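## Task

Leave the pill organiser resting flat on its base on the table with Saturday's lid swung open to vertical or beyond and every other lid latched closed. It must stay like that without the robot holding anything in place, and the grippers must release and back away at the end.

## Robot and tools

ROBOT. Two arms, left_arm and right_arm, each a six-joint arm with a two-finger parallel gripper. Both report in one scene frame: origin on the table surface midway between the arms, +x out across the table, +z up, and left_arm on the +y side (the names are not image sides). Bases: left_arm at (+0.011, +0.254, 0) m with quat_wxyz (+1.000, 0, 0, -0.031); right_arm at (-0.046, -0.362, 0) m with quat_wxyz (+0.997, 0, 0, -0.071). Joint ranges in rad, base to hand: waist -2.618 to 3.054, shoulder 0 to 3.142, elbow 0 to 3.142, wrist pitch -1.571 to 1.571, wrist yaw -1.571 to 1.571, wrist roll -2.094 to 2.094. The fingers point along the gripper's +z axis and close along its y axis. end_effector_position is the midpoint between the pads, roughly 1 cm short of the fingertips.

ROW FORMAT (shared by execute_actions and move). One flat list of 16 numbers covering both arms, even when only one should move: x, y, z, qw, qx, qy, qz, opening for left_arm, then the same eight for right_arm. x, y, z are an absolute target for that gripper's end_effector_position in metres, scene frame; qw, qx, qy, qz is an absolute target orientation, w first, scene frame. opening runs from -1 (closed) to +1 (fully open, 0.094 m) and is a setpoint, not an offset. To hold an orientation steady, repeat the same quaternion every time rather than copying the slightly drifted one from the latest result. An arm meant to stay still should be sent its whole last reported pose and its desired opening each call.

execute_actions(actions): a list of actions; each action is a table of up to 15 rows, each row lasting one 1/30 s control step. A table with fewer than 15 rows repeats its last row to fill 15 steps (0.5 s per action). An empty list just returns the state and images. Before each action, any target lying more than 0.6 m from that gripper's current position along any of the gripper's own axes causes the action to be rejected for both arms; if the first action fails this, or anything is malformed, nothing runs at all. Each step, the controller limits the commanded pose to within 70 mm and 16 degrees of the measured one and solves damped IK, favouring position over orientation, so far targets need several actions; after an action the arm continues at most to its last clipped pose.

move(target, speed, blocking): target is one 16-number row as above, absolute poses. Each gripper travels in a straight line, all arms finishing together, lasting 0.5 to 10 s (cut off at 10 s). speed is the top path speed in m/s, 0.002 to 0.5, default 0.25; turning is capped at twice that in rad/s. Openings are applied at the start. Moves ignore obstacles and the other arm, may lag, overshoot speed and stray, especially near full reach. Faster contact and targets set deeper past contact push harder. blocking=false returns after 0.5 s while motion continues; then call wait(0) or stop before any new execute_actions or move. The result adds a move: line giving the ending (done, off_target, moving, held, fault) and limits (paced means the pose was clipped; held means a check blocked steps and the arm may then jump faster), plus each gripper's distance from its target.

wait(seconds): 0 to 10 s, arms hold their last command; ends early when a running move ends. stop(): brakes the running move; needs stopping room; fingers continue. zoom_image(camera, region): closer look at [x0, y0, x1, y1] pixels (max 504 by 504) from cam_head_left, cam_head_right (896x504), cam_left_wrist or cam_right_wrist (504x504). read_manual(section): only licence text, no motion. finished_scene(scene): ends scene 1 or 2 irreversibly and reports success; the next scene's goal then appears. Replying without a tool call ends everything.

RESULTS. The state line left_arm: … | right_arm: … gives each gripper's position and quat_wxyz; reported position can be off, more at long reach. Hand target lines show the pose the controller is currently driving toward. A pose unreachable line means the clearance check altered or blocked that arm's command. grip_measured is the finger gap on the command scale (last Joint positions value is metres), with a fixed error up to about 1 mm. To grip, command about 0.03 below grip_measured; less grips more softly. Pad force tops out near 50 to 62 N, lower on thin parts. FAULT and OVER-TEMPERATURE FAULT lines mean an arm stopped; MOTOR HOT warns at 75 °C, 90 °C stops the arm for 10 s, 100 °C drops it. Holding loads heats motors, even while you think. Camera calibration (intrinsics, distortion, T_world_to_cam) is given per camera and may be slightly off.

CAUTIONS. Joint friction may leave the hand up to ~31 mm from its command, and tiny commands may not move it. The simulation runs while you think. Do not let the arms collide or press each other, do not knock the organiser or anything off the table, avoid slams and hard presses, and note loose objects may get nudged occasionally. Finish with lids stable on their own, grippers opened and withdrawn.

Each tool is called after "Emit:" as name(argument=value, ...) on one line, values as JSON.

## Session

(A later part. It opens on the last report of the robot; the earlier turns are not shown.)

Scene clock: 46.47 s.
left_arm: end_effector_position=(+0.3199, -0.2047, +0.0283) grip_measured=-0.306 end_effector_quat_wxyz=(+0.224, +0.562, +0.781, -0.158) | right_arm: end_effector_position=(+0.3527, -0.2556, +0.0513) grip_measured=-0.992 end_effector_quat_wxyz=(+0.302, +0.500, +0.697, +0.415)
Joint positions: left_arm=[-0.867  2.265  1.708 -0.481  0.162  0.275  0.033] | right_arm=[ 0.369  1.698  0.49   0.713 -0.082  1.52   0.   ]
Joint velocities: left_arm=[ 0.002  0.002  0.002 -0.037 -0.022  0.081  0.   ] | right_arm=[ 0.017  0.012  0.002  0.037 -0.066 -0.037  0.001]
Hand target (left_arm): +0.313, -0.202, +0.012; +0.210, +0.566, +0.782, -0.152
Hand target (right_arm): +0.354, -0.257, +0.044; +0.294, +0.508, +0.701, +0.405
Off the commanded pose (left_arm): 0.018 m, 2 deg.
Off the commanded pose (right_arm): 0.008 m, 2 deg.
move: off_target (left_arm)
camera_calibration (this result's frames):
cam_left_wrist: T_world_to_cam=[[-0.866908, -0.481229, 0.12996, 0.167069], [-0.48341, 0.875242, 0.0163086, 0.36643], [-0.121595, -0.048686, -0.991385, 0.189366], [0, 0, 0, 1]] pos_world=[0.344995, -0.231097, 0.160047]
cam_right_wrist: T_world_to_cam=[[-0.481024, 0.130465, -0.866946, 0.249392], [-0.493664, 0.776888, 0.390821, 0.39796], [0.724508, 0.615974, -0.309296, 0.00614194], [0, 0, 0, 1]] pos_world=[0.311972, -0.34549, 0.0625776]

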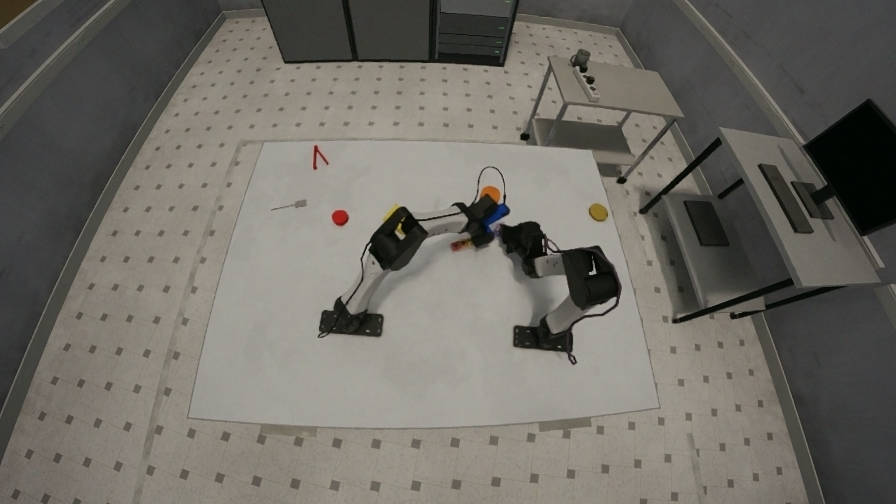

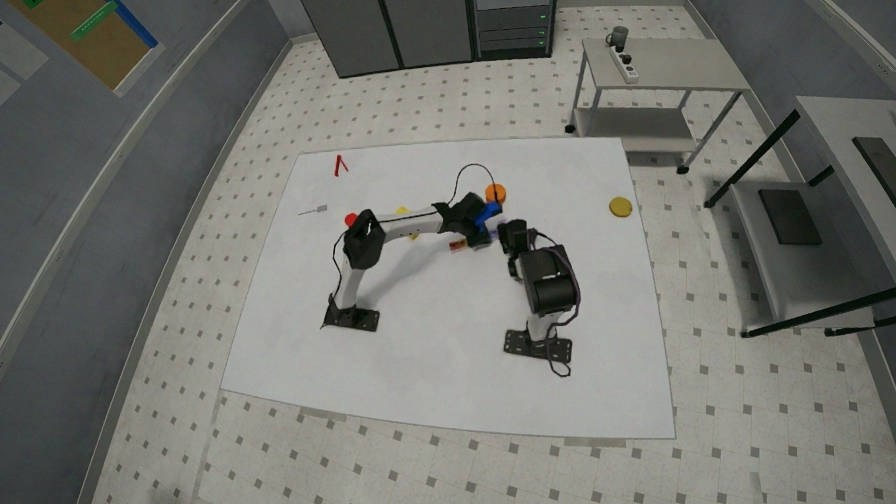

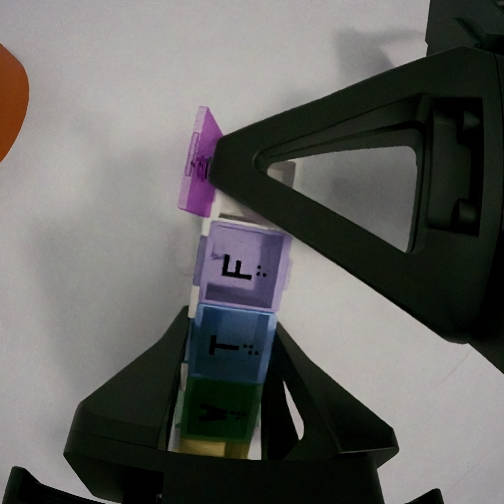

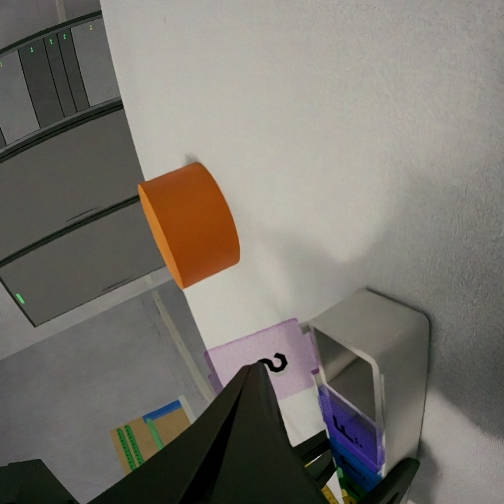

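Past upright. Retreat, release.

Emit:
move(target=[0.318,-0.204,0.024,0.22,0.564,0.781,-0.156,-0.4, 0.27,-0.29,0.09,0.294,0.507,0.700,0.405,-1], speed=0.1)

Emit:
move(target=[0.318,-0.204,0.024,0.22,0.564,0.781,-0.156,0.3, 0.27,-0.29,0.09,0.294,0.507,0.700,0.405,-1], speed=0.1)

Emit:
move(target=[0.30,-0.15,0.13,0.22,0.564,0.781,-0.156,0.3, 0.27,-0.29,0.09,0.294,0.507,0.700,0.405,-1], speed=0.1)

Scene clock: 49.70 s.
left_arm: end_effector_position=(+0.3199, -0.2047, +0.0283) grip_measured=-0.306 end_effector_quat_wxyz=(+0.224, +0.562, +0.781, -0.158) | right_arm: end_effector_position=(+0.2769, -0.2845, +0.1011) grip_measured=-0.992 end_effector_quat_wxyz=(+0.302, +0.501, +0.697, +0.416)
Joint positions: left_arm=[-0.867  2.265  1.708 -0.481  0.162  0.275  0.033] | right_arm=[ 0.308  1.107  0.316  0.294 -0.136  1.493  0.   ]
Joint velocities: left_arm=[ 0.007 -0.007 -0.022  0.066 -0.007 -0.037  0.   ] | right_arm=[-0.017  0.007  0.002 -0.066 -0.007 -0.081 -0.   ]
Hand target (left_arm): +0.318, -0.204, +0.024; +0.220, +0.564, +0.781, -0.156
Hand target (right_arm): +0.270, -0.289, +0.092; +0.295, +0.507, +0.701, +0.406
Off the commanded pose (left_arm): 0.005 m, 1 deg.
Off the commanded pose (right_arm): 0.014 m, 2 deg.
move: off_target (right_arm)
camera_calibration (this result's frames):
cam_left_wrist: T_world_to_cam=[[-0.866908, -0.481229, 0.12996, 0.167069], [-0.48341, 0.875242, 0.0163086, 0.36643], [-0.121595, -0.048686, -0.991385, 0.189366], [0, 0, 0, 1]] pos_world=[0.344995, -0.231097, 0.160047]
cam_right_wrist: T_world_to_cam=[[-0.480985, 0.132943, -0.866591, 0.26055], [-0.492483, 0.776786, 0.392509, 0.363031], [0.725337, 0.615572, -0.30815, 0.0937144], [0, 0, 0, 1]] pos_world=[0.236132, -0.374324, 0.112175]

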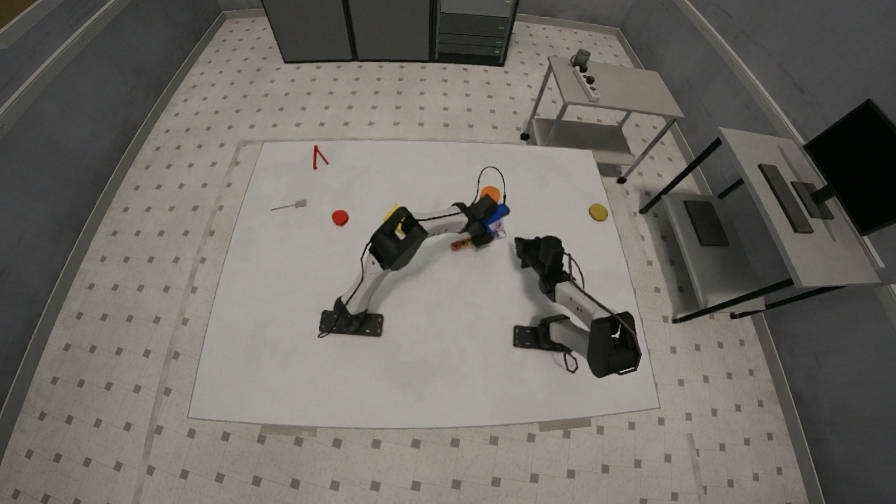

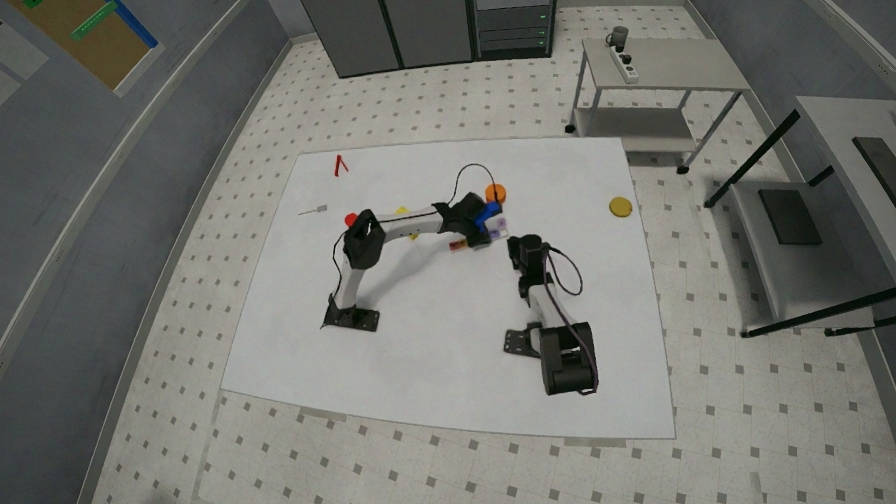

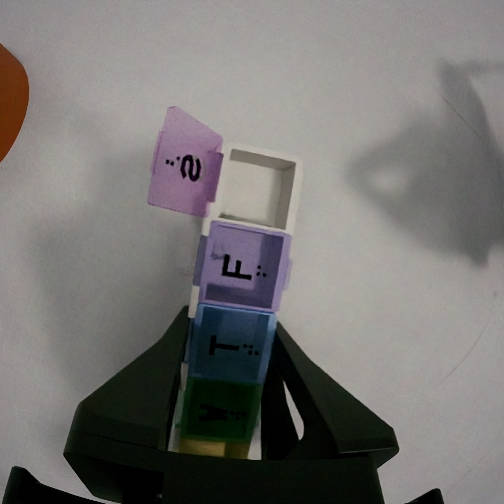

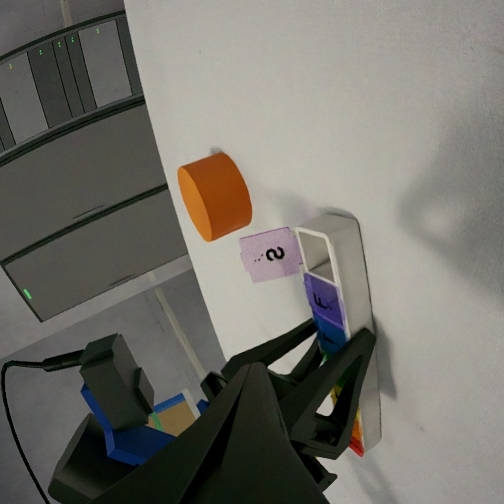

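Scene clock: 50.40 s.
left_arm: end_effector_position=(+0.3199, -0.2047, +0.0283) grip_measured=+0.298 end_effector_quat_wxyz=(+0.224, +0.562, +0.781, -0.158) | right_arm: end_effector_position=(+0.2768, -0.2838, +0.1011) grip_measured=-0.992 end_effector_quat_wxyz=(+0.301, +0.500, +0.698, +0.416)
Joint positions: left_arm=[-0.867  2.265  1.708 -0.481  0.162  0.275  0.061] | right_arm=[ 0.308  1.107  0.316  0.294 -0.139  1.491  0.   ]
Joint velocities: left_arm=[-0.017 -0.002  0.002  0.051 -0.022  0.022 -0.001] | right_arm=[-0.012 -0.002 -0.002  0.066 -0.051  0.022 -0.001]
Hand target (left_arm): +0.318, -0.204, +0.024; +0.220, +0.564, +0.781, -0.156
Hand target (right_arm): +0.270, -0.290, +0.090; +0.294, +0.508, +0.701, +0.406
Off the commanded pose (left_arm): 0.005 m, 1 deg.
Off the commanded pose (right_arm): 0.014 m, 2 deg.
move: off_target (right_arm)
camera_calibration (this result's frames):
cam_left_wrist: T_world_to_cam=[[-0.866908, -0.481229, 0.12996, 0.167069], [-0.48341, 0.875242, 0.0163086, 0.36643], [-0.121595, -0.048686, -0.991385, 0.189366], [0, 0, 0, 1]] pos_world=[0.344995, -0.231097, 0.160047]
cam_right_wrist: T_world_to_cam=[[-0.481345, 0.131069, -0.866676, 0.259991], [-0.495874, 0.774606, 0.39255, 0.362751], [0.722783, 0.618714, -0.307859, 0.0950444], [0, 0, 0, 1]] pos_world=[0.236328, -0.373871, 0.112191]

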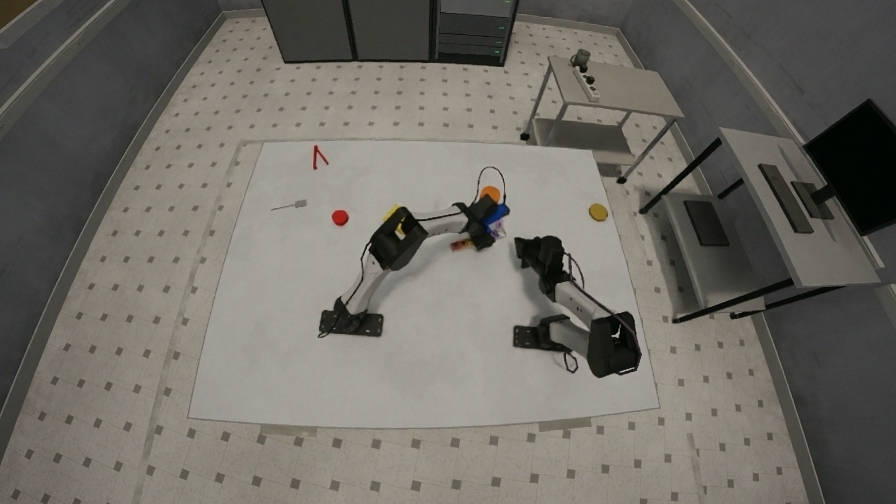

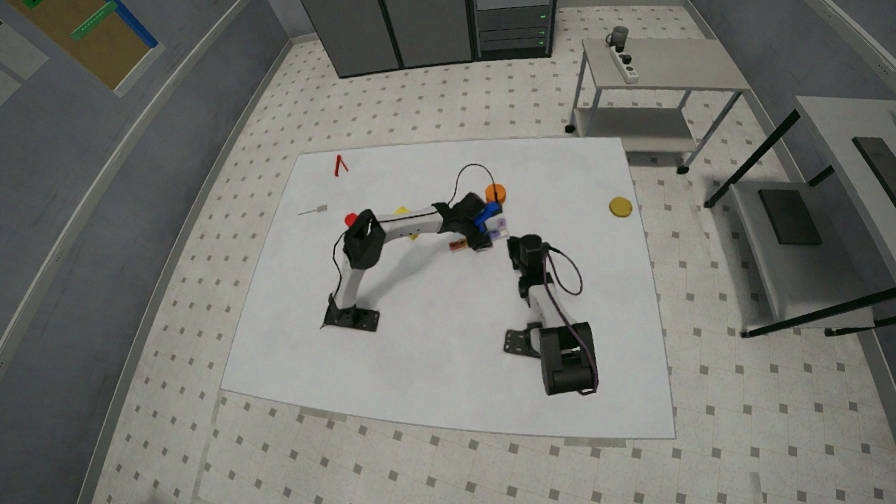

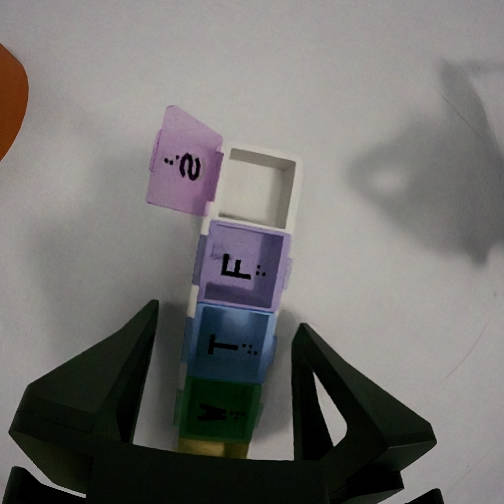

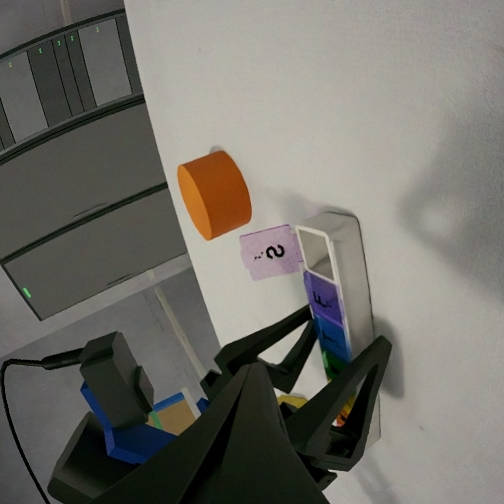

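Scene clock: 52.10 s.
left_arm: end_effector_position=(+0.2978, -0.1526, +0.1209) grip_measured=+0.298 end_effector_quat_wxyz=(+0.215, +0.566, +0.782, -0.151) | right_arm: end_effector_position=(+0.2767, -0.2837, +0.1011) grip_measured=-0.992 end_effector_quat_wxyz=(+0.301, +0.499, +0.698, +0.417)
Joint positions: left_arm=[-0.837  1.99   1.668 -0.742  0.171  0.31   0.061] | right_arm=[ 0.308  1.107  0.316  0.294 -0.14   1.491  0.   ]
Joint velocities: left_arm=[ 0.007  0.002  0.012  0.081 -0.007 -0.051  0.001] | right_arm=[-0.002 -0.002 -0.002 -0.037 -0.007  0.051  0.   ]
Hand target (left_arm): +0.299, -0.148, +0.129; +0.220, +0.564, +0.781, -0.155
Hand target (right_arm): +0.270, -0.290, +0.090; +0.294, +0.508, +0.701, +0.406
Off the commanded pose (left_arm): 0.010 m, 1 deg.
Off the commanded pose (right_arm): 0.014 m, 2 deg.
move: off_target (right_arm)
camera_calibration (this result's frames):
cam_left_wrist: T_world_to_cam=[[-0.868422, -0.480172, 0.123604, 0.162326], [-0.479239, 0.876811, 0.0391427, 0.304911], [-0.127173, -0.0252438, -0.991559, 0.286303], [0, 0, 0, 1]] pos_world=[0.323503, -0.182177, 0.251887]
cam_right_wrist: T_world_to_cam=[[-0.481416, 0.130695, -0.866694, 0.25988], [-0.496551, 0.774168, 0.392558, 0.362694], [0.722271, 0.619341, -0.3078, 0.09531], [0, 0, 0, 1]] pos_world=[0.236367, -0.37378, 0.112194]

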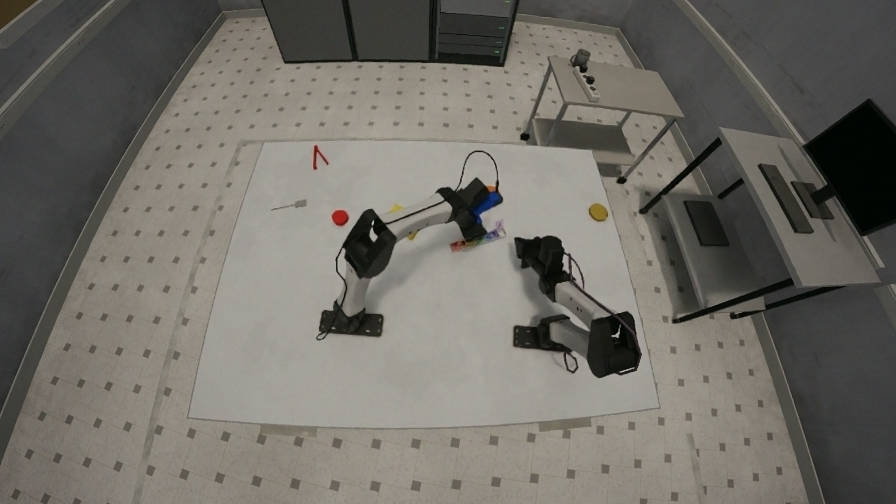

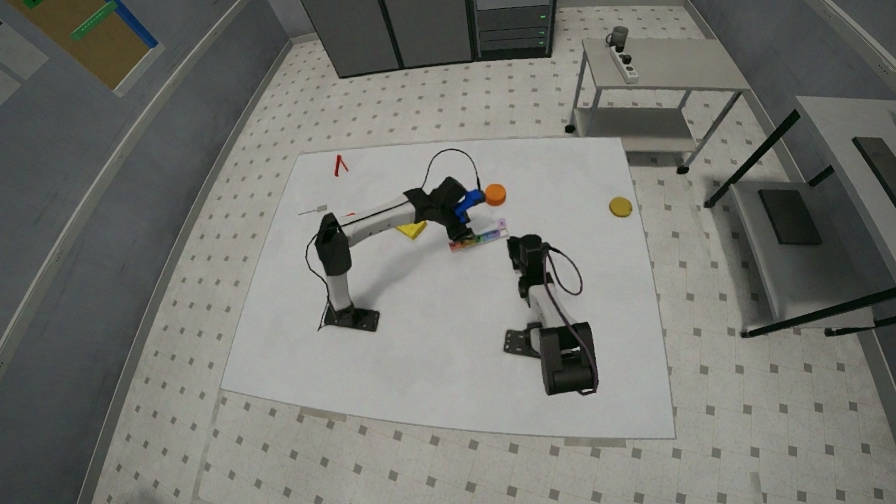

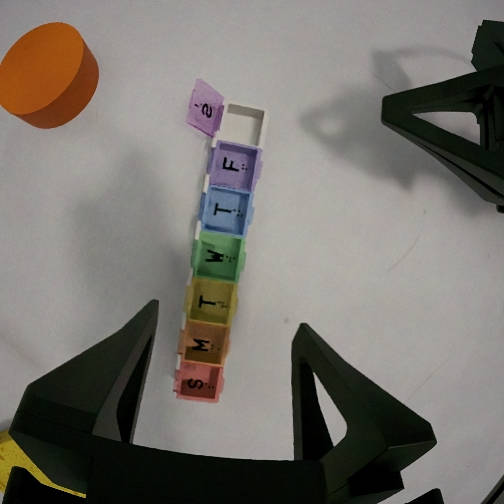

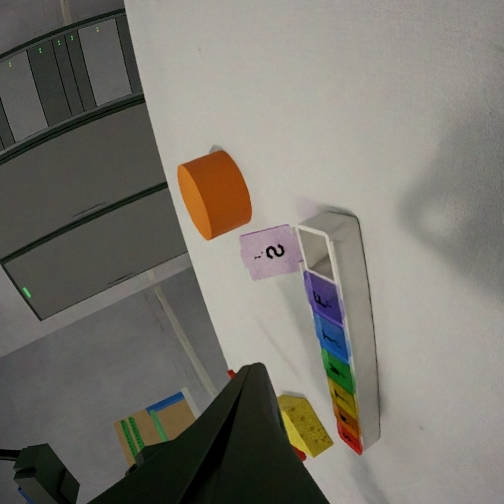

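Emit:
finished_scene(scene=2)

The scene is finished: the task was done.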